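# Move build plate from box onto 3-D printer bed

## Task

Take the build plate resting on the cardboard box and set it on the 3-D printer's bed with the coated side facing up and its side and back edges lined up with the bed's edges. The printer must stay upright, and the other items next to and behind the printer must stay roughly where they were and the same way up. The plate has to stay in place without the robot holding it. Finally, release it and move the grippers away.

## Robot and tools

Robot: two arms, left_arm and right_arm, each with a two-finger gripper. All poses share one scene frame. Its origin is on the table surface midway between the arm bases. +z is up, +x reaches out across the table, and left_arm sits on the +y side. The arm names are not image sides. A gripper's fingers extend along its own +z axis and close along its own y axis. end_effector_position is the point between the finger pads, roughly 1 cm short of the tips. Reported hand positions can be somewhat wrong, more so far from the base, and motions often finish a centimetre or more short, usually low.

Row format (used by every moving tool): 16 numbers, one row covering both arms, even when only one moves. Order: left_arm x, y, z, qw, qx, qy, qz, opening, then right_arm x, y, z, qw, qx, qy, qz, opening. x, y, z are an absolute target position in metres, scene frame; the quaternion is an absolute target orientation, w first, scene frame. Together these are a pose to go to, not an offset. Opening runs from -1 (closed) to +1 (fully open, 0.094 m). To keep an arm still, resend its exact pose from the last result plus its intended opening; to hold an orientation, repeat the same quaternion you sent rather than the drifted reported one.

execute_actions(actions): a list of up to 15 actions; each action is a list of up to 15 rows, one row per control step of 1/30 s. If fewer than 15 rows are given, the last row repeats to fill 15 steps. An empty list just returns state and images. Each step the commanded pose is clipped to within 70 mm and 16 degrees of the measured one, so distant targets need several actions. If any target lies more than 0.6 m from its gripper's position at the start of that action, along any of that gripper's axes, the action is rejected for both arms; if the first action fails this, or any action is malformed, nothing runs.

move(target, speed, blocking): target is one 16-number row as above (absolute poses). Each gripper follows a straight line to it, all arms finishing together, lasting 0.5 to 10 s (cut off at 10 s). speed is in m/s, 0.002 to 0.5, default 0.25; rotation limited to twice that in rad/s. Openings are applied at the start. Paths ignore obstacles and the other arm, and real motion can lag, stray, or overshoot speed. Faster contact and targets further past contact push harder. blocking=false returns after 0.5 s while motion continues; then use wait(0) to check, and call wait or stop before sending other motion. The result adds a move: line with the ending (done, off_target, moving, held, fault) and limits (paced = pose clipped; held = some steps blocked, after which the arm may speed up), plus each gripper's distance from its target.

wait(seconds): 0 to 10; lets time pass with last commands held; returns early if a running move ends. stop(): brakes a running move (needs braking room; fingers continue). zoom_image(camera, region): camera is cam_low, cam_left_wrist or cam_right_wrist; region [x0, y0, x1, y1] pixels, origin top-left, at most 504 by 504. show_instructions(): shows the scene's reference images (here a printer card page). finished_scene(scene): ends the current scene, given its number; irreversible, and the goal must already hold.

Results: a state line per arm with position and wxyz quaternion; Hand target lines giving where the controller is now driving each gripper; grip_measured, the finger opening on the command scale (the last Joint positions value is the opening in metres; each gripper may be off by about 1 mm). A pose unreachable line means the clearance check altered or blocked that arm's command. FAULT or OVER-TEMPERATURE FAULT lines mean an arm stopped. MOTOR HOT warns at 75 °C; 90 °C stops the arm for 10 s; at 100 °C the arm drops whatever it holds and falls.

Gripping: fingers are driven to the commanded opening. To hold something, command about 0.03 below the measured grip for a firm hold, less for a gentle one. Pad force is about 50 to 62 N, lower on thin parts under about 2 mm; first contact can spike. A thin plate may be easier to slide or lift from an edge.

Cameras, all 504x504: cam_low (fixed), cam_left_wrist and cam_right_wrist (fisheye). Calibration is given in OpenCV conventions with small possible errors.

Joint limits (rad), base to gripper: waist -2.618 to 3.054, shoulder 0.000 to 3.142, elbow 0.000 to 3.142, wrist pitch -1.571 to 1.571, wrist yaw -1.571 to 1.571, wrist roll -2.094 to 2.094.

Avoid: anything leaving the table (fails), knocking over the printer or disturbing nearby items, dropping or slamming the plate, hard pushes, arms colliding with each other, and long heavy holds that heat motors. Occasional tugs on held parts or pushes on loose ones may occur. Less robot time and smoother, lower-effort motion are better.

Each tool is called as name(argument=value, ...) on one line, values as JSON.

Reference images:

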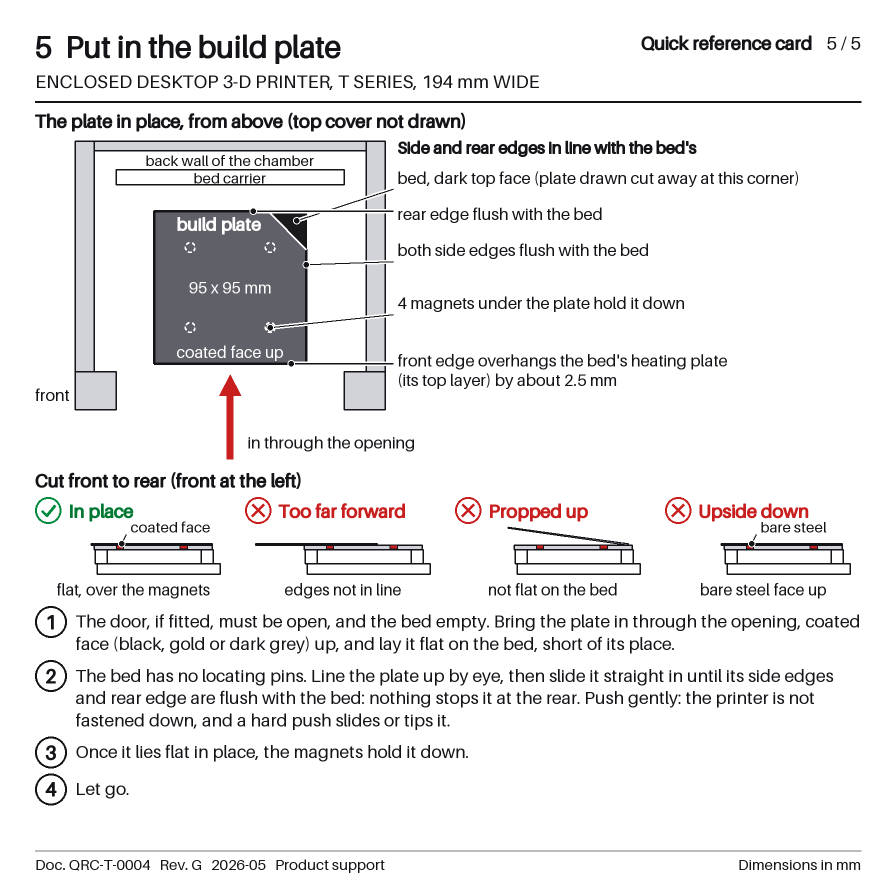

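## Session

execute_actions(actions=[])

Scene clock: 0.00 s.
left_arm: end_effector_position=(+0.4025, +0.3601, +0.3989) grip_measured=+1.000 end_effector_quat_wxyz=(+0.700, -0.008, +0.714, +0.011) | right_arm: end_effector_position=(+0.3842, -0.2903, +0.3956) grip_measured=+1.000 end_effector_quat_wxyz=(+0.696, -0.038, +0.716, +0.029)
Joint positions: left_arm=[ 0.011  1.062  1.039  0.005 -0.007  0.003  0.094] | right_arm=[ 0.003  1.06   1.035 -0.004 -0.01  -0.011  0.094]
Joint velocities: left_arm=[ 0.007  0.002  0.007  0.007  0.037 -0.037  0.   ] | right_arm=[-0.002  0.007 -0.007 -0.051  0.022 -0.051  0.   ]
Hand target (left_arm): +0.399, +0.360, +0.408; +0.709, -0.009, +0.705, +0.011
Hand target (right_arm): +0.382, -0.291, +0.399; +0.698, -0.037, +0.714, +0.030

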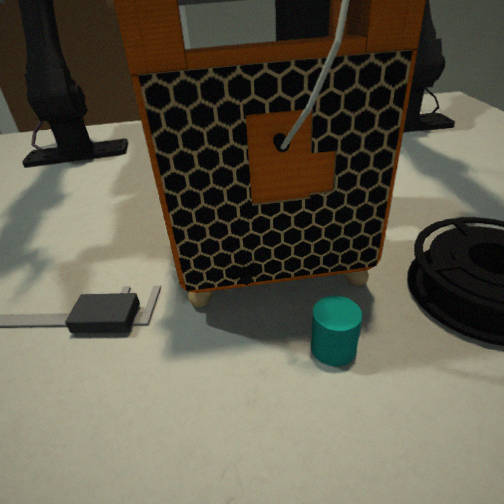

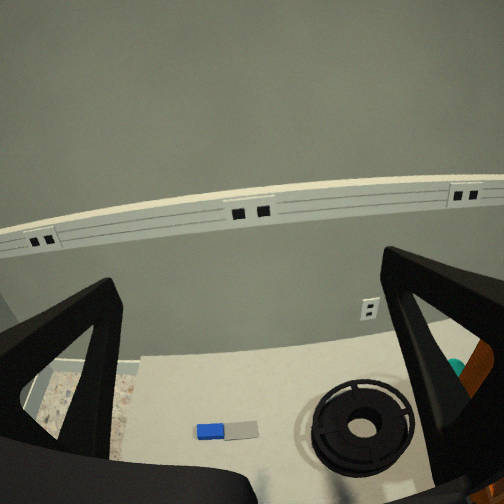

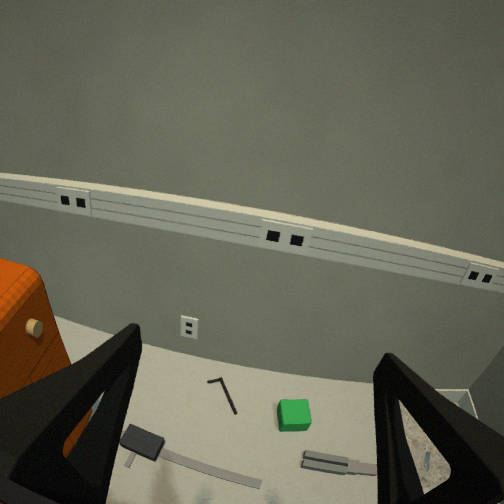

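move(target=[0.2,0.22,0.36,0.462,0.331,0.8,-0.191,1,0.2,-0.2,0.36,0.462,-0.331,0.8,0.191,1])

Scene clock: 18.40 s.
left_arm: end_effector_position=(+0.2063, +0.2152, +0.3517) grip_measured=+1.000 end_effector_quat_wxyz=(+0.451, +0.335, +0.805, -0.188) | right_arm: end_effector_position=(+0.2056, -0.2048, +0.3555) grip_measured=+1.000 end_effector_quat_wxyz=(+0.460, -0.319, +0.807, +0.188)
Joint positions: left_arm=[-0.335  0.835  1.335 -1.1    0.391  0.254  0.094] | right_arm=[ 0.059  0.869  1.35  -1.107 -0.528 -0.337  0.094]
Joint velocities: left_arm=[ 0.022  0.012 -0.002 -0.022 -0.095  0.007  0.   ] | right_arm=[ 0.002  0.002  0.007 -0.051  0.022 -0.007  0.   ]
Hand target (left_arm): +0.202, +0.216, +0.363; +0.462, +0.335, +0.799, -0.188
Hand target (right_arm): +0.198, -0.201, +0.364; +0.465, -0.331, +0.798, +0.194
Off the commanded pose (left_arm): 0.011 m, 1 deg.
Off the commanded pose (right_arm): 0.009 m, 2 deg.
move: off_target (left_arm)
camera_calibration (this result's frames):
cam_left_wrist: T_world_to_cam=[[-0.77388, -0.628428, -0.0786675, 0.319589], [-0.546625, 0.725491, -0.418168, 0.11848], [0.319861, -0.28061, -0.904957, 0.413984], [0, 0, 0, 1]] pos_world=[0.17967, 0.23105, 0.449324]
cam_right_wrist: T_world_to_cam=[[0.766093, -0.635004, 0.0993541, -0.322288], [-0.522837, -0.705605, -0.478292, 0.176526], [0.373822, 0.31447, -0.872563, 0.399221], [0, 0, 0, 1]] pos_world=[0.189959, -0.20564, 0.464797]

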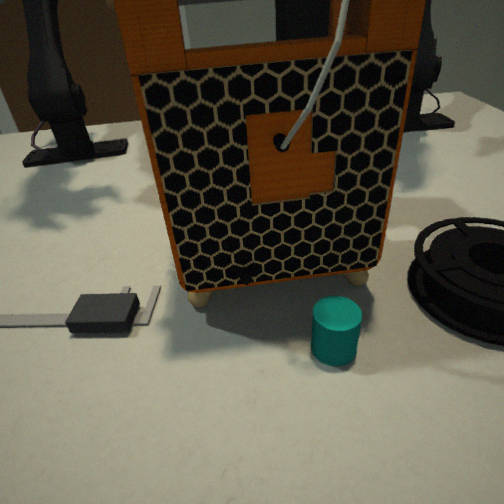

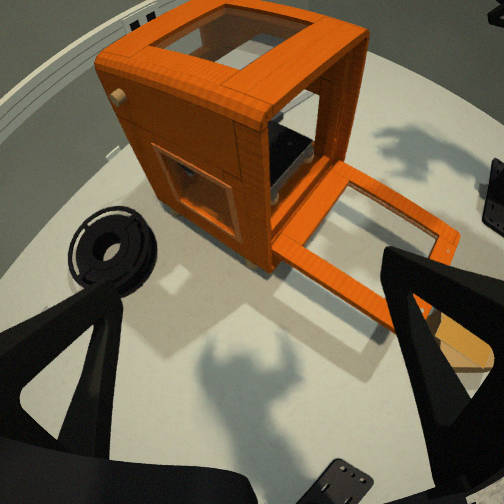

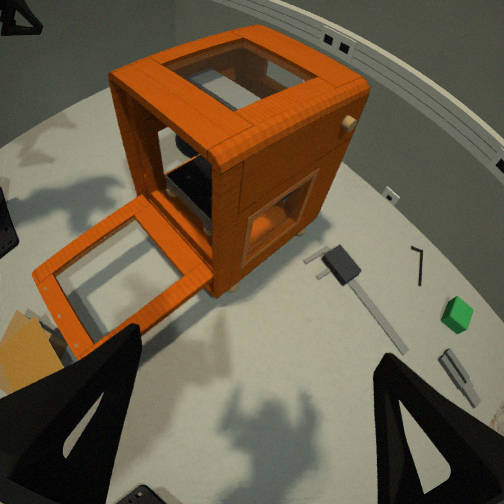

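move(target=[0.06,0.15,0.3,0.354,0.612,0.612,-0.354,1,0.1,-0.12,0.3,0.462,-0.331,0.8,0.191,1])

Scene clock: 28.23 s.
left_arm: end_effector_position=(+0.0612, +0.1454, +0.3006) grip_measured=+1.000 end_effector_quat_wxyz=(+0.349, +0.616, +0.615, -0.348) | right_arm: end_effector_position=(+0.0955, -0.1188, +0.3071) grip_measured=+1.000 end_effector_quat_wxyz=(+0.468, -0.336, +0.795, +0.192)
Joint positions: left_arm=[-0.881  0.668  1.081 -1.076  0.584  0.409  0.094] | right_arm=[ 1.624  0.787  1.118 -1.074  0.764  0.557  0.094]
Joint velocities: left_arm=[ 0.002  0.007 -0.007  0.037 -0.022  0.022  0.   ] | right_arm=[ 0.012 -0.007  0.017 -0.007  0.022  0.022  0.   ]
Hand target (left_arm): +0.059, +0.146, +0.300; +0.355, +0.615, +0.611, -0.350
Hand target (right_arm): +0.096, -0.120, +0.300; +0.468, -0.341, +0.797, +0.175
Off the commanded pose (left_arm): 0.005 m, 1 deg.
Off the commanded pose (right_arm): 0.008 m, 1 deg.
move: done
camera_calibration (this result's frames):
cam_left_wrist: T_world_to_cam=[[-0.991648, 0.0993133, -0.0822921, 0.068035], [0.125109, 0.895761, -0.426568, 0.00514202], [0.0313502, -0.4333, -0.900704, 0.433108], [0, 0, 0, 1]] pos_world=[0.0532454, 0.176303, 0.397895]
cam_right_wrist: T_world_to_cam=[[0.785193, -0.607519, 0.11997, -0.18332], [-0.484496, -0.723344, -0.491972, 0.154935], [0.385662, 0.328168, -0.862305, 0.36844], [0, 0, 0, 1]] pos_world=[0.0769139, -0.12021, 0.415924]

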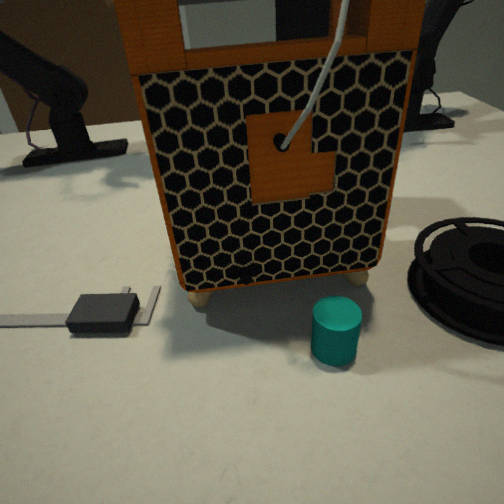

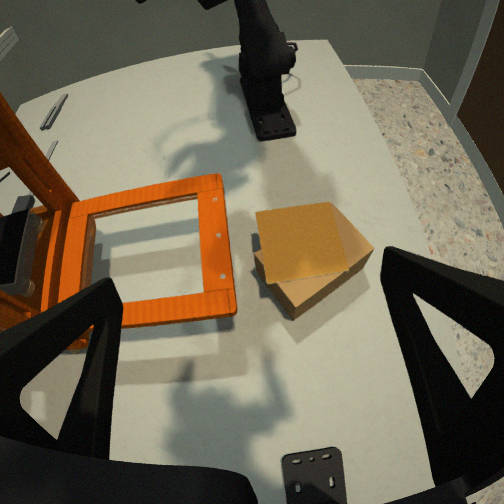

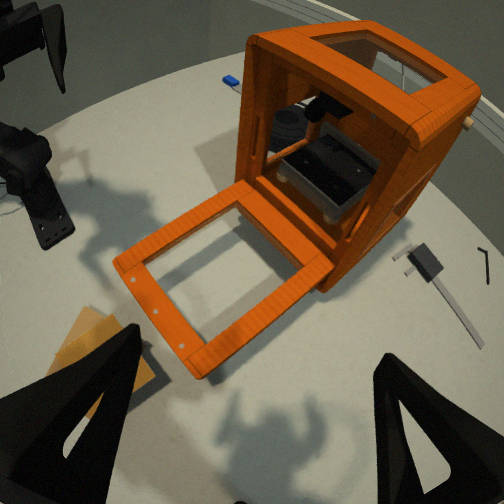

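zoom_image(camera="cam_left_wrist", region=[220,180,400,340])

zoom_image(camera="cam_right_wrist", region=[240,80,420,260])

Region (220, 180, 400, 340) of cam_left_wrist's 504x504 image, scaled by 2.800, with more detail than that image has.

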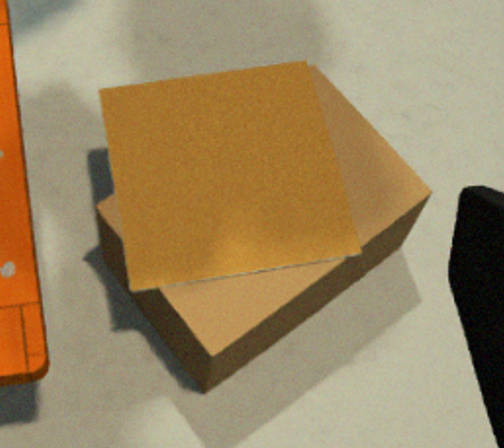

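Region (240, 80, 420, 260) of cam_right_wrist's 504x504 image, scaled by 2.800, with more detail than that image has.

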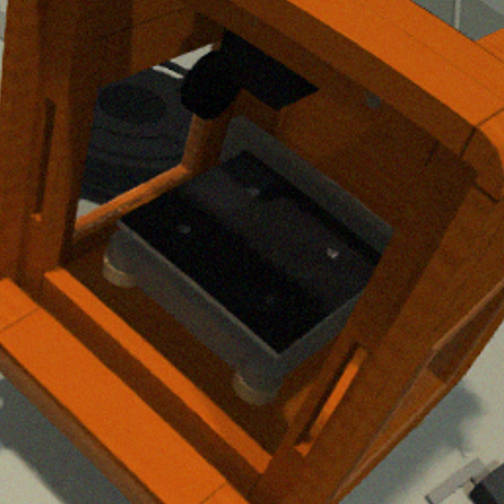

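move(target=[0.06,0.15,0.3,0.354,0.612,0.612,-0.354,1,0.046,-0.068,0.12,0.565,-0.8067,-0.1422,0.0996,-0.4])

Scene clock: 139.47 s.
left_arm: end_effector_position=(+0.0651, +0.1463, +0.3023) grip_measured=+1.000 end_effector_quat_wxyz=(+0.355, +0.611, +0.616, -0.349) | right_arm: end_effector_position=(+0.0473, -0.0751, +0.1166) grip_measured=-0.399 end_effector_quat_wxyz=(-0.585, +0.799, +0.104, -0.091)
Joint positions: left_arm=[-0.841  0.668  1.081 -1.076  0.611  0.426  0.094] | right_arm=[ 0.655  0.826  0.17   0.033 -1.032 -2.099  0.028]
Joint velocities: left_arm=[-0.012 -0.017  0.002  0.022  0.037  0.022  0.   ] | right_arm=[ 0.002  0.012  0.012 -0.037 -0.051  0.022  0.   ]
Hand target (left_arm): +0.060, +0.150, +0.300; +0.354, +0.612, +0.612, -0.354
Hand target (right_arm): +0.044, -0.073, +0.121; -0.587, +0.795, +0.116, -0.099
Off the commanded pose (left_arm): 0.007 m, 1 deg.
Off the commanded pose (right_arm): 0.008 m, 5 deg.
joint sent to its limit (right arm) — the command would take joint 6 (wrist roll) past its lower limit, so that joint was sent only as far as its limit.
move: off_target (right_arm)
camera_calibration (this result's frames):
cam_left_wrist: T_world_to_cam=[[-0.99252, 0.0878661, -0.0847579, 0.074352], [0.116237, 0.892404, -0.436009, 0.00845852], [0.0373278, -0.4426, -0.895942, 0.434387], [0, 0, 0, 1]] pos_world=[0.056598, 0.178178, 0.399175]
cam_right_wrist: T_world_to_cam=[[-0.221446, 0.291351, 0.930632, -0.0754593], [0.941487, -0.184785, 0.281879, -0.0477637], [0.254093, 0.938599, -0.233384, 0.187181], [0, 0, 0, 1]] pos_world=[-0.0193025, -0.162528, 0.127373]

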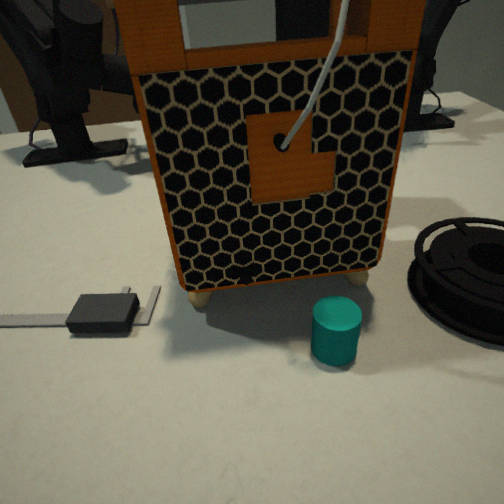

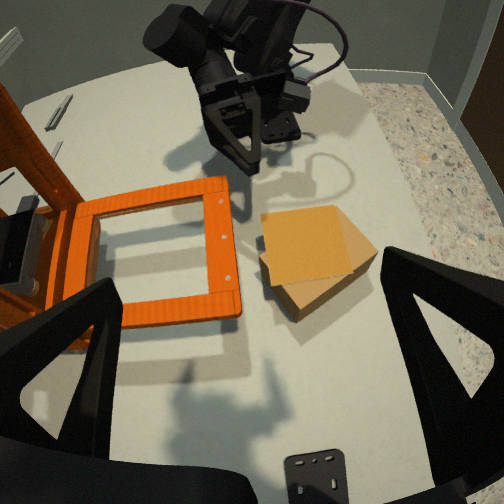

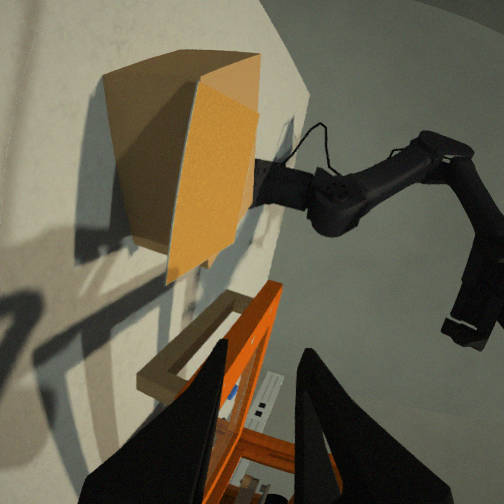

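move(target=[0.06,0.15,0.3,0.354,0.612,0.612,-0.354,1,0.036,-0.066,0.062,0.6197,-0.7653,-0.1349,0.1093,-0.4], speed=0.08)

Scene clock: 148.27 s.
left_arm: end_effector_position=(+0.0650, +0.1463, +0.3023) grip_measured=+1.000 end_effector_quat_wxyz=(+0.355, +0.611, +0.616, -0.349) | right_arm: end_effector_position=(+0.0446, -0.0615, +0.0705) grip_measured=-0.399 end_effector_quat_wxyz=(-0.620, +0.765, +0.151, -0.089)
Joint positions: left_arm=[-0.841  0.668  1.081 -1.076  0.612  0.426  0.094] | right_arm=[ 0.686  1.508  0.009  1.011 -1.092 -2.063  0.028]
Joint velocities: left_arm=[-0.007  0.007 -0.002  0.022 -0.095  0.007  0.   ] | right_arm=[-0.002  0.012  0.002  0.051 -0.022  0.037  0.   ]
Hand target (left_arm): +0.060, +0.150, +0.300; +0.354, +0.612, +0.612, -0.354
Hand target (right_arm): +0.035, -0.067, +0.064; -0.613, +0.769, +0.141, -0.115
Off the commanded pose (left_arm): 0.007 m, 1 deg.
Off the commanded pose (right_arm): 0.013 m, 3 deg.
joint sent to its limit (right arm) — the command would take joint 3 (elbow) past its lower limit, so that joint was sent only as far as its limit.
move: off_target (right_arm)
camera_calibration (this result's frames):
cam_left_wrist: T_world_to_cam=[[-0.992508, 0.088151, -0.0845995, 0.0742037], [0.116429, 0.8923, -0.436171, 0.00854089], [0.0370393, -0.442753, -0.895878, 0.434426], [0, 0, 0, 1]] pos_world=[0.0565625, 0.178181, 0.399196]
cam_right_wrist: T_world_to_cam=[[-0.279299, 0.175034, 0.944116, -0.0426977], [0.940874, -0.146411, 0.305484, -0.0289969], [0.191699, 0.973615, -0.123792, 0.161594], [0, 0, 0, 1]] pos_world=[-0.0156204, -0.154102, 0.0691737]

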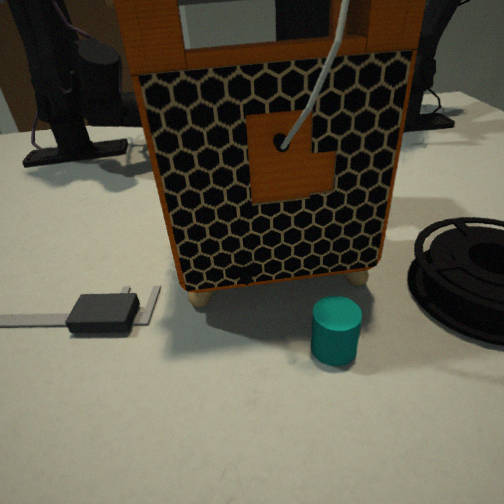

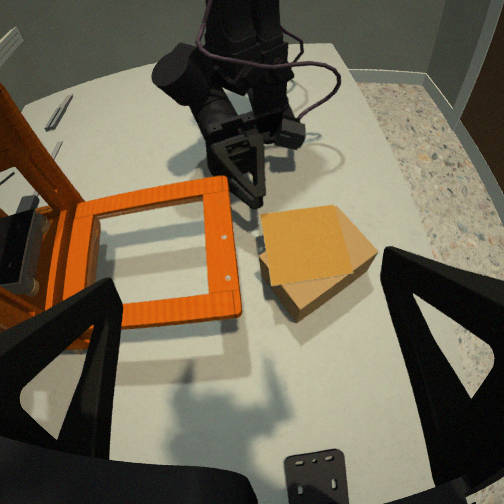

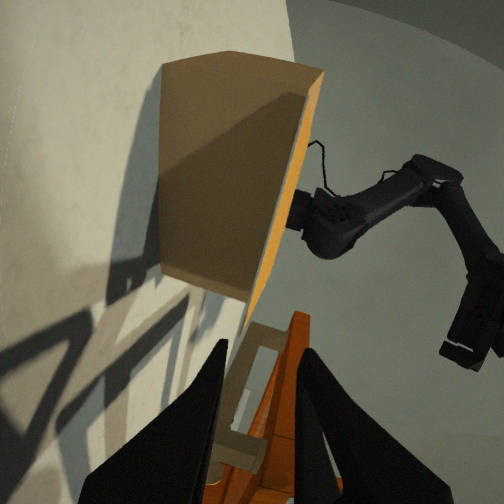

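move(target=[0.06,0.15,0.3,0.354,0.612,0.612,-0.354,1,0.033,-0.047,0.062,0.6197,-0.7653,-0.1349,0.1093,-0.4], speed=0.04)

Scene clock: 167.03 s.
left_arm: end_effector_position=(+0.0650, +0.1463, +0.3023) grip_measured=+1.000 end_effector_quat_wxyz=(+0.355, +0.611, +0.616, -0.349) | right_arm: end_effector_position=(+0.0371, -0.0462, +0.0670) grip_measured=-0.399 end_effector_quat_wxyz=(-0.625, +0.761, +0.145, -0.097)
Joint positions: left_arm=[-0.841  0.668  1.081 -1.076  0.612  0.426  0.094] | right_arm=[ 0.789  1.714  0.009  1.32  -1.009 -1.937  0.028]
Joint velocities: left_arm=[ 0.012 -0.002 -0.017  0.007 -0.007  0.022  0.   ] | right_arm=[ 0.007  0.012 -0.007  0.051 -0.037 -0.11  -0.   ]
Hand target (left_arm): +0.060, +0.150, +0.300; +0.354, +0.612, +0.612, -0.354
Hand target (right_arm): +0.033, -0.048, +0.062; -0.618, +0.767, +0.136, -0.109
Off the commanded pose (left_arm): 0.007 m, 1 deg.
Off the commanded pose (right_arm): 0.007 m, 2 deg.
move: done
camera_calibration (this result's frames):
cam_left_wrist: T_world_to_cam=[[-0.992508, 0.088151, -0.0845995, 0.0742037], [0.116429, 0.8923, -0.436171, 0.00854089], [0.0370393, -0.442753, -0.895878, 0.434426], [0, 0, 0, 1]] pos_world=[0.0565625, 0.178181, 0.399196]
cam_right_wrist: T_world_to_cam=[[-0.259847, 0.165595, 0.951345, -0.0457474], [0.947092, -0.148514, 0.284536, -0.0175653], [0.188405, 0.974947, -0.118242, 0.14748], [0, 0, 0, 1]] pos_world=[-0.0230374, -0.138818, 0.0659578]

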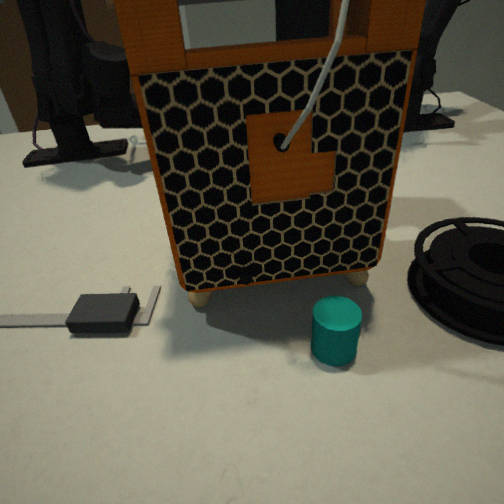

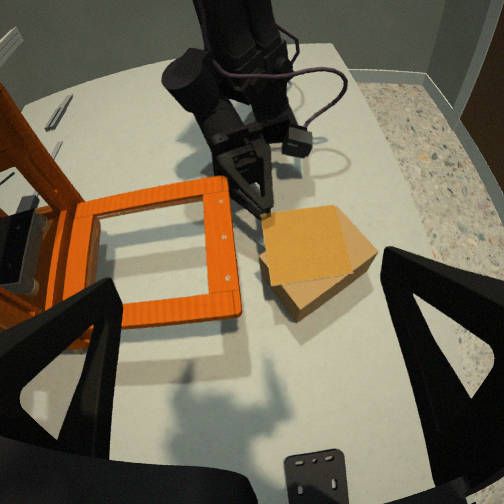

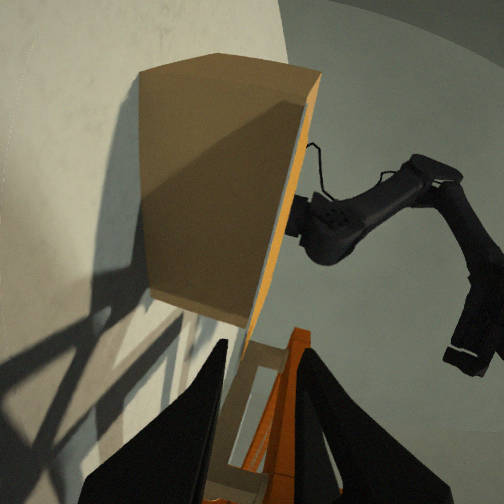

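move(target=[0.06,0.15,0.3,0.354,0.612,0.612,-0.354,1,0.016,-0.024,0.060,0.5789,-0.7967,-0.1405,0.1021,-0.4], speed=0.04)

zoom_image(camera="cam_left_wrist", region=[200,140,380,320])

Scene clock: 177.17 s.
left_arm: end_effector_position=(+0.0650, +0.1463, +0.3023) grip_measured=+1.000 end_effector_quat_wxyz=(+0.355, +0.611, +0.616, -0.349) | right_arm: end_effector_position=(+0.0154, -0.0319, +0.0526) grip_measured=-0.399 end_effector_quat_wxyz=(-0.574, +0.800, +0.141, -0.101)
Joint positions: left_arm=[-0.841  0.668  1.081 -1.076  0.612  0.426  0.094] | right_arm=[ 0.987  1.557  0.046  1.038 -0.793 -1.921  0.028]
Joint velocities: left_arm=[-0.007 -0.012 -0.002  0.007 -0.007 -0.007  0.   ] | right_arm=[-0.007  0.002 -0.002 -0.007 -0.037  0.051  0.001]
Hand target (left_arm): +0.060, +0.150, +0.300; +0.354, +0.612, +0.612, -0.354
Hand target (right_arm): +0.017, -0.025, +0.059; -0.578, +0.797, +0.141, -0.101
Off the commanded pose (left_arm): 0.007 m, 1 deg.
Off the commanded pose (right_arm): 0.011 m, 1 deg.
move: off_target (right_arm)
camera_calibration (this result's frames):
cam_left_wrist: T_world_to_cam=[[-0.992508, 0.088151, -0.0845995, 0.0742037], [0.116429, 0.8923, -0.436171, 0.00854089], [0.0370393, -0.442753, -0.895878, 0.434426], [0, 0, 0, 1]] pos_world=[0.0565625, 0.178181, 0.399196]
cam_right_wrist: T_world_to_cam=[[-0.268688, 0.286284, 0.9197, -0.034409], [0.943707, -0.11301, 0.31088, 0.0089911], [0.192936, 0.951457, -0.239804, 0.141513], [0, 0, 0, 1]] pos_world=[-0.0450332, -0.123777, 0.0627862]

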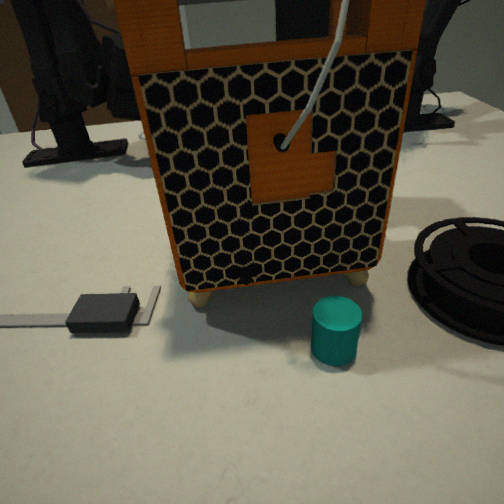

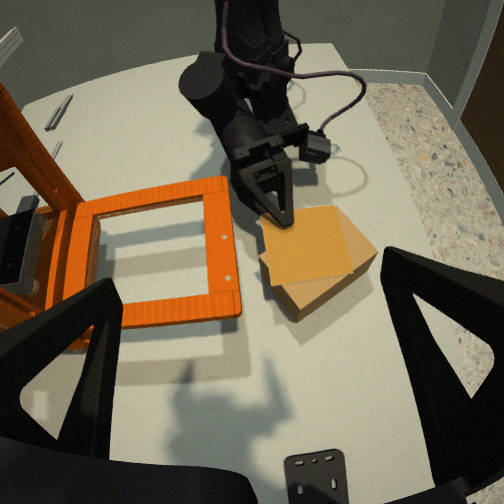

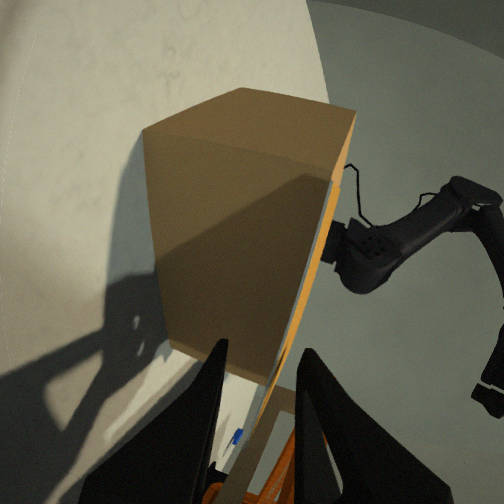

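Region (200, 140, 380, 320) of cam_left_wrist's 504x504 image, scaled by 2.800, with more detail than that image has.

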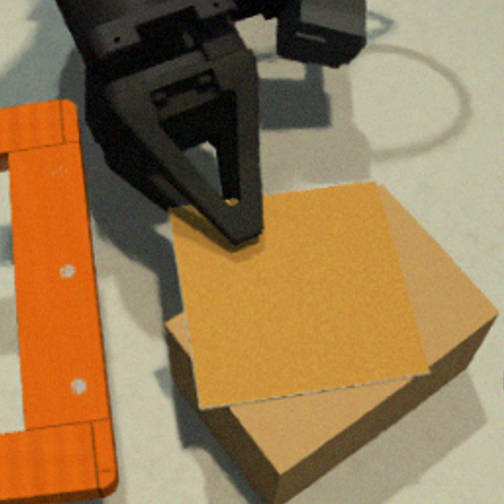

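execute_actions(actions=[[[0.06,0.15,0.3,0.354,0.612,0.612,-0.354,1,0.016,-0.024,0.064,0.5789,-0.7967,-0.1405,0.1021,-0.5]],[[0.06,0.15,0.3,0.354,0.612,0.612,-0.354,1,0.016,-0.023,0.069,0.59,-0.788,-0.139,0.104,-0.65]],[[0.06,0.15,0.3,0.354,0.612,0.612,-0.354,1,0.016,-0.022,0.074,0.6,-0.78,-0.138,0.106,-0.8]],[[0.06,0.15,0.3,0.354,0.612,0.612,-0.354,1,0.016,-0.022,0.074,0.6,-0.78,-0.138,0.106,-0.8]]])

Scene clock: 189.33 s.
left_arm: end_effector_position=(+0.0650, +0.1463, +0.3023) grip_measured=+1.000 end_effector_quat_wxyz=(+0.355, +0.611, +0.616, -0.349) | right_arm: end_effector_position=(+0.0172, -0.0271, +0.0689) grip_measured=-0.799 end_effector_quat_wxyz=(-0.595, +0.786, +0.134, -0.097)
Joint positions: left_arm=[-0.841  0.668  1.081 -1.076  0.612  0.426  0.094] | right_arm=[ 0.991  1.514  0.046  1.072 -0.79  -1.867  0.009]
Joint velocities: left_arm=[ 0.007  0.002  0.002 -0.051  0.051 -0.066  0.   ] | right_arm=[-0.022  0.007  0.022 -0.007  0.081 -0.051 -0.001]
Hand target (left_arm): +0.060, +0.150, +0.300; +0.354, +0.612, +0.612, -0.354
Hand target (right_arm): +0.016, -0.022, +0.074; -0.600, +0.781, +0.138, -0.106
Off the commanded pose (left_arm): 0.007 m, 1 deg.
Off the commanded pose (right_arm): 0.007 m, 1 deg.
camera_calibration (this result's frames):
cam_left_wrist: T_world_to_cam=[[-0.992508, 0.088151, -0.0845995, 0.0742037], [0.116429, 0.8923, -0.436171, 0.00854089], [0.0370393, -0.442753, -0.895878, 0.434426], [0, 0, 0, 1]] pos_world=[0.0565625, 0.178181, 0.399196]
cam_right_wrist: T_world_to_cam=[[-0.255254, 0.244282, 0.935506, -0.052802], [0.945014, -0.141547, 0.29481, 0.00307611], [0.204435, 0.959318, -0.19472, 0.137419], [0, 0, 0, 1]] pos_world=[-0.0444781, -0.118494, 0.0752479]

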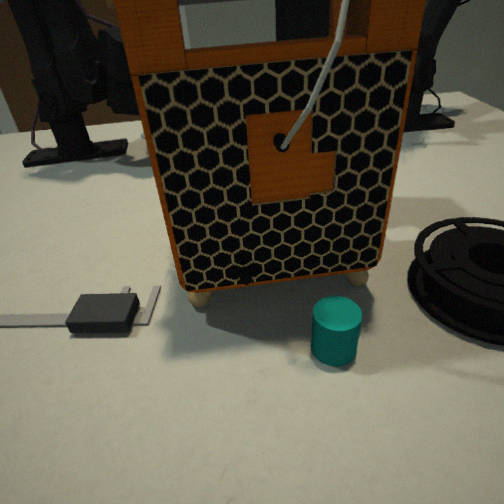

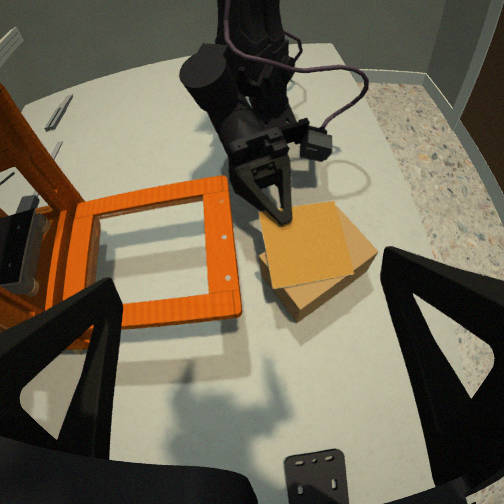

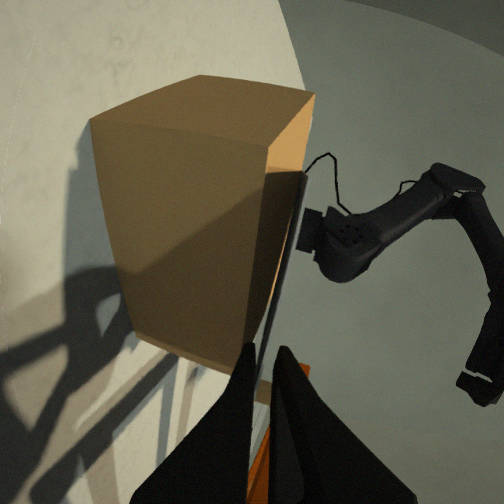

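Plate edge is lifted. Continue.

execute_actions(actions=[[[0.06,0.15,0.3,0.354,0.612,0.612,-0.354,1,0.016,-0.022,0.078,0.61,-0.773,-0.136,0.108,-0.9]],[[0.06,0.15,0.3,0.354,0.612,0.612,-0.354,1,0.016,-0.022,0.082,0.6197,-0.7653,-0.1349,0.1093,-0.95]],[[0.06,0.15,0.3,0.354,0.612,0.612,-0.354,1,0.016,-0.022,0.085,0.6197,-0.7653,-0.1349,0.1093,-1]],[[0.06,0.15,0.3,0.354,0.612,0.612,-0.354,1,0.016,-0.022,0.085,0.6197,-0.7653,-0.1349,0.1093,-1]]])

move(target=[0.06,0.15,0.3,0.354,0.612,0.612,-0.354,1,0.016,-0.015,0.15,0.6197,-0.7653,-0.1349,0.1093,-1], speed=0.06)

Scene clock: 199.53 s.
left_arm: end_effector_position=(+0.0650, +0.1463, +0.3023) grip_measured=+1.000 end_effector_quat_wxyz=(+0.355, +0.611, +0.616, -0.349) | right_arm: end_effector_position=(+0.0169, -0.0225, +0.0811) grip_measured=-0.982 end_effector_quat_wxyz=(-0.618, +0.768, +0.136, -0.101)
Joint positions: left_arm=[-0.841  0.668  1.081 -1.076  0.612  0.426  0.094] | right_arm=[ 0.991  1.554  0.046  1.189 -0.81  -1.818  0.001]
Joint velocities: left_arm=[-0.007 -0.007 -0.012 -0.022  0.081  0.007  0.   ] | right_arm=[ 0.027 -0.007 -0.007 -0.037  0.007 -0.022 -0.   ]
Hand target (left_arm): +0.060, +0.150, +0.300; +0.354, +0.612, +0.612, -0.354
Hand target (right_arm): +0.016, -0.022, +0.085; -0.620, +0.765, +0.135, -0.109
Off the commanded pose (left_arm): 0.007 m, 1 deg.
Off the commanded pose (right_arm): 0.004 m, 1 deg.
camera_calibration (this result's frames):
cam_left_wrist: T_world_to_cam=[[-0.992508, 0.088151, -0.0845995, 0.0742037], [0.116429, 0.8923, -0.436171, 0.00854089], [0.0370393, -0.442753, -0.895878, 0.434426], [0, 0, 0, 1]] pos_world=[0.0565625, 0.178181, 0.399196]
cam_right_wrist: T_world_to_cam=[[-0.243271, 0.189948, 0.951178, -0.0681452], [0.950084, -0.150829, 0.273112, 0.00193284], [0.195343, 0.970139, -0.143774, 0.13174], [0, 0, 0, 1]] pos_world=[-0.0441486, -0.114571, 0.0832311]

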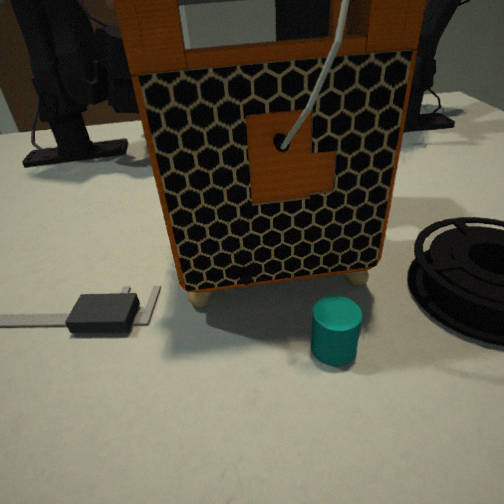

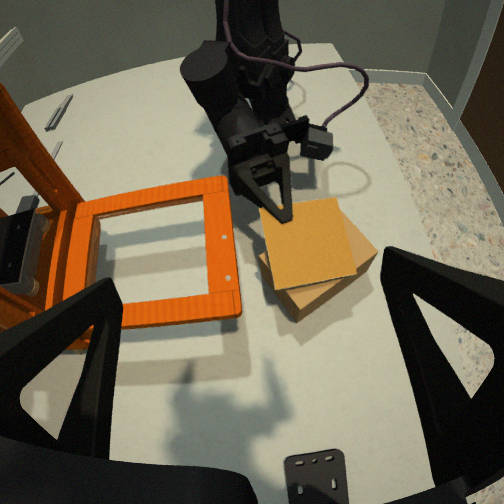

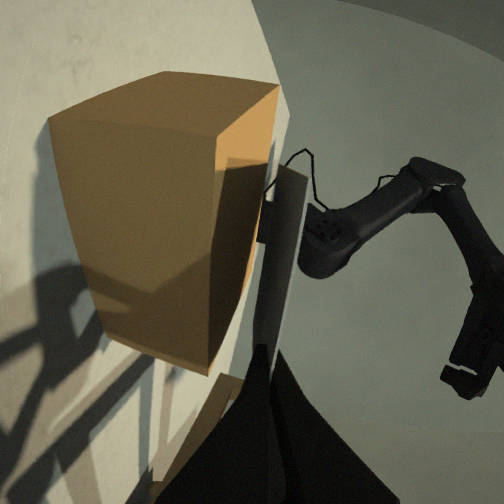

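Scene clock: 201.33 s.
left_arm: end_effector_position=(+0.0650, +0.1463, +0.3023) grip_measured=+1.000 end_effector_quat_wxyz=(+0.355, +0.611, +0.616, -0.349) | right_arm: end_effector_position=(+0.0190, -0.0186, +0.1322) grip_measured=-0.982 end_effector_quat_wxyz=(-0.608, +0.776, +0.124, -0.112)
Joint positions: left_arm=[-0.841  0.668  1.081 -1.076  0.612  0.426  0.094] | right_arm=[ 0.991  1.09   0.189  0.554 -0.81  -1.803  0.001]
Joint velocities: left_arm=[ 0.007  0.002 -0.002 -0.051 -0.081 -0.095  0.   ] | right_arm=[-0.007 -0.007 -0.002 -0.066 -0.007 -0.051 -0.001]
Hand target (left_arm): +0.060, +0.150, +0.300; +0.354, +0.612, +0.612, -0.354
Hand target (right_arm): +0.017, -0.014, +0.148; -0.620, +0.765, +0.135, -0.109
Off the commanded pose (left_arm): 0.007 m, 1 deg.
Off the commanded pose (right_arm): 0.018 m, 2 deg.
move: off_target (right_arm)
camera_calibration (this result's frames):
cam_left_wrist: T_world_to_cam=[[-0.992508, 0.088151, -0.0845995, 0.0742037], [0.116429, 0.8923, -0.436171, 0.00854089], [0.0370393, -0.442753, -0.895878, 0.434426], [0, 0, 0, 1]] pos_world=[0.0565625, 0.178181, 0.399196]
cam_right_wrist: T_world_to_cam=[[-0.217089, 0.218264, 0.951437, -0.116933], [0.956621, -0.146427, 0.251863, -0.0106829], [0.194289, 0.964842, -0.177008, 0.139162], [0, 0, 0, 1]] pos_world=[-0.0422031, -0.110311, 0.138578]

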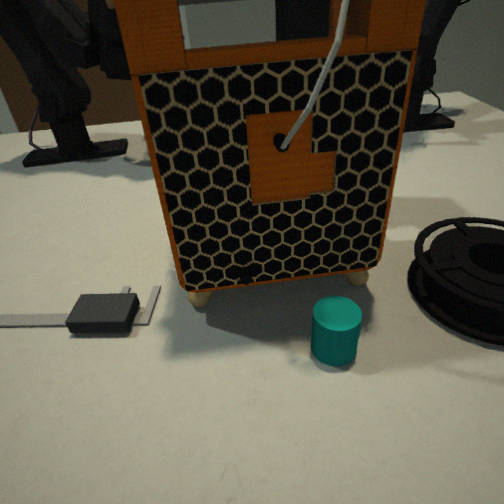

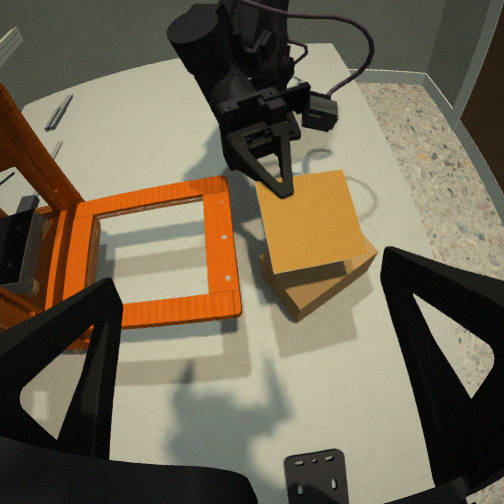

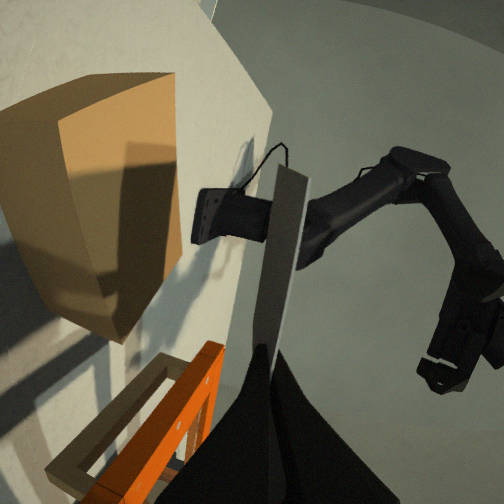

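move(target=[0.21,0.04,0.3,0.637,0.1,0.759,-0.084,1,0.19,-0.005,0.16,0.5793,-0.5998,0.397,-0.3834,-1], speed=0.15)

Scene clock: 219.47 s.
left_arm: end_effector_position=(+0.2037, +0.0424, +0.2844) grip_measured=+1.000 end_effector_quat_wxyz=(+0.633, +0.127, +0.760, -0.073) | right_arm: end_effector_position=(+0.1894, -0.0073, +0.1507) grip_measured=-0.982 end_effector_quat_wxyz=(-0.563, +0.621, -0.378, +0.393)
Joint positions: left_arm=[-1.51   1.291  0.971 -0.188 -1.175 -0.425  0.094] | right_arm=[ 1.379  1.657  0.413  1.13   1.042 -1.536  0.001]
Joint velocities: left_arm=[-0.007  0.007  0.002 -0.051 -0.051 -0.037  0.   ] | right_arm=[ 0.012 -0.007  0.012  0.022  0.037 -0.051  0.   ]
Hand target (left_arm): +0.208, +0.043, +0.298; +0.641, +0.101, +0.757, -0.081
Hand target (right_arm): +0.192, -0.002, +0.160; -0.575, +0.604, -0.392, +0.389
Off the commanded pose (left_arm): 0.017 m, 3 deg.
Off the commanded pose (right_arm): 0.010 m, 4 deg.
move: off_target (left_arm, right_arm)
camera_calibration (this result's frames):
cam_left_wrist: T_world_to_cam=[[-0.343861, -0.92554, -0.158543, 0.151448], [-0.620676, 0.35072, -0.701254, 0.325809], [0.704642, -0.14273, -0.695059, 0.16148], [0, 0, 0, 1]] pos_world=[0.140514, 0.0489515, 0.364724]
cam_right_wrist: T_world_to_cam=[[0.00732035, 0.239931, 0.970762, -0.145296], [-0.112972, -0.964375, 0.239204, 0.021857], [0.993571, -0.11142, 0.020046, -0.0905038], [0, 0, 0, 1]] pos_world=[0.0934548, 0.0458555, 0.137634]

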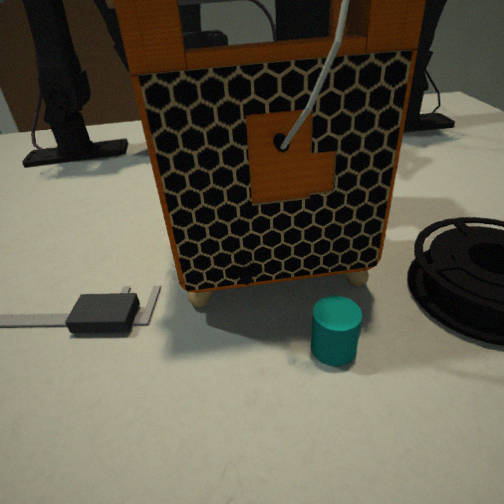

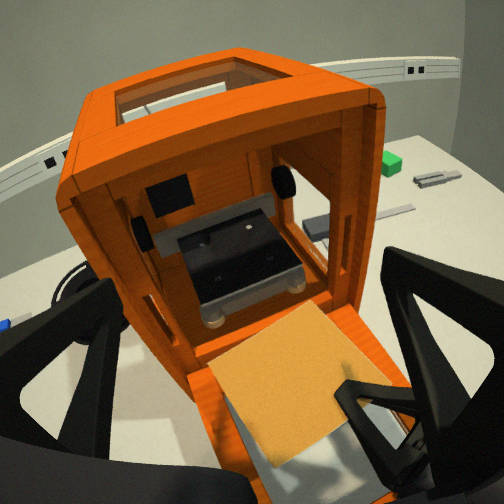

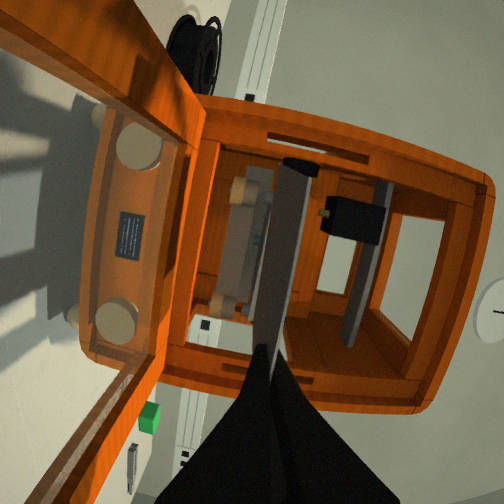

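move(target=[0.21,0.04,0.3,0.637,0.1,0.759,-0.084,1,0.215,0.0,0.178,0.5485,-0.5582,0.444,-0.4363,-1], speed=0.08)

zoom_image(camera="cam_left_wrist", region=[140,180,400,440])

zoom_image(camera="cam_right_wrist", region=[150,120,400,370])

Scene clock: 236.40 s.
left_arm: end_effector_position=(+0.2065, +0.0410, +0.2897) grip_measured=+1.000 end_effector_quat_wxyz=(+0.634, +0.115, +0.760, -0.078) | right_arm: end_effector_position=(+0.2098, -0.0011, +0.1729) grip_measured=-0.982 end_effector_quat_wxyz=(+0.546, -0.572, +0.431, -0.435)
Joint positions: left_arm=[-1.502  1.3    0.992 -0.189 -1.176 -0.436  0.094] | right_arm=[ 1.354  1.707  0.564  1.077  1.181 -1.536  0.001]
Joint velocities: left_arm=[ 0.007 -0.007 -0.012 -0.066 -0.022 -0.037  0.   ] | right_arm=[ 0.002 -0.012 -0.007 -0.081 -0.037 -0.007  0.   ]
Hand target (left_arm): +0.210, +0.040, +0.300; +0.637, +0.100, +0.759, -0.084
Hand target (right_arm): +0.215, +0.001, +0.178; +0.548, -0.559, +0.444, -0.436
Off the commanded pose (left_arm): 0.011 m, 2 deg.
Off the commanded pose (right_arm): 0.007 m, 2 deg.
move: off_target (left_arm)
camera_calibration (this result's frames):
cam_left_wrist: T_world_to_cam=[[-0.333757, -0.932649, -0.137013, 0.14384], [-0.625616, 0.327876, -0.707885, 0.335567], [0.705132, -0.150544, -0.692911, 0.162533], [0, 0, 0, 1]] pos_world=[0.143337, 0.0485965, 0.369871]
cam_right_wrist: T_world_to_cam=[[0.0248865, 0.192946, 0.980894, -0.174005], [-0.272806, -0.942646, 0.192344, 0.0664722], [0.961747, -0.27238, 0.0291778, -0.105613], [0, 0, 0, 1]] pos_world=[0.124038, 0.0674663, 0.160977]

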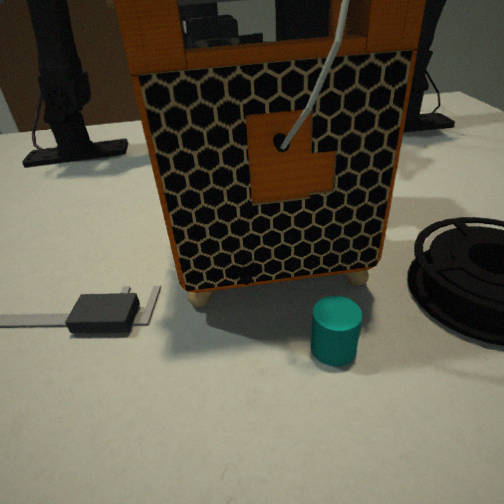

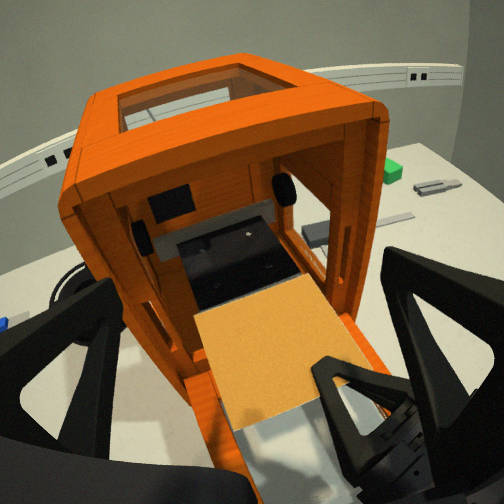

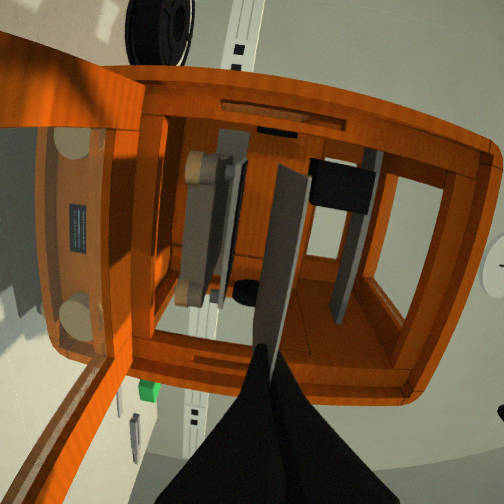

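Region (140, 180, 400, 440) of cam_left_wrist's 504x504 image, scaled by 1.938, with more detail than that image has.

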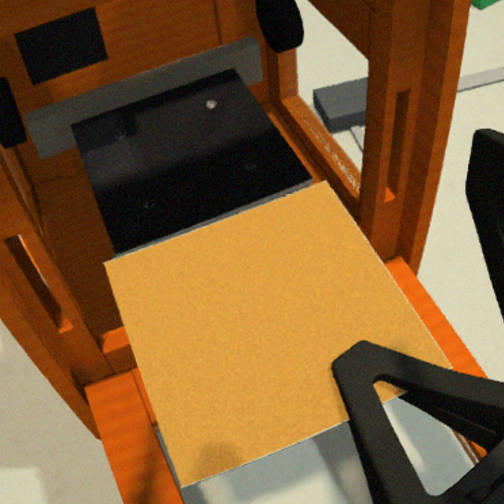

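Region (150, 120, 400, 370) of cam_right_wrist's 504x504 image, scaled by 2.016, with more detail than that image has.

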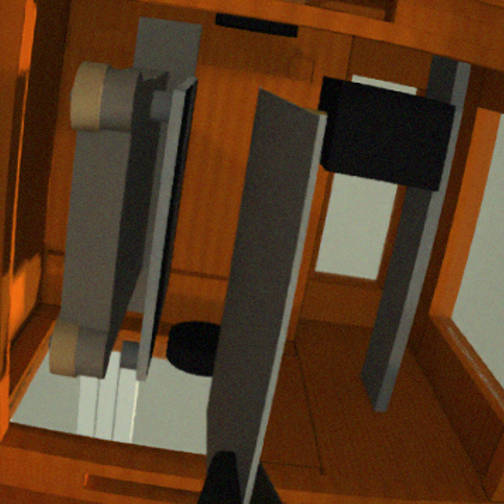

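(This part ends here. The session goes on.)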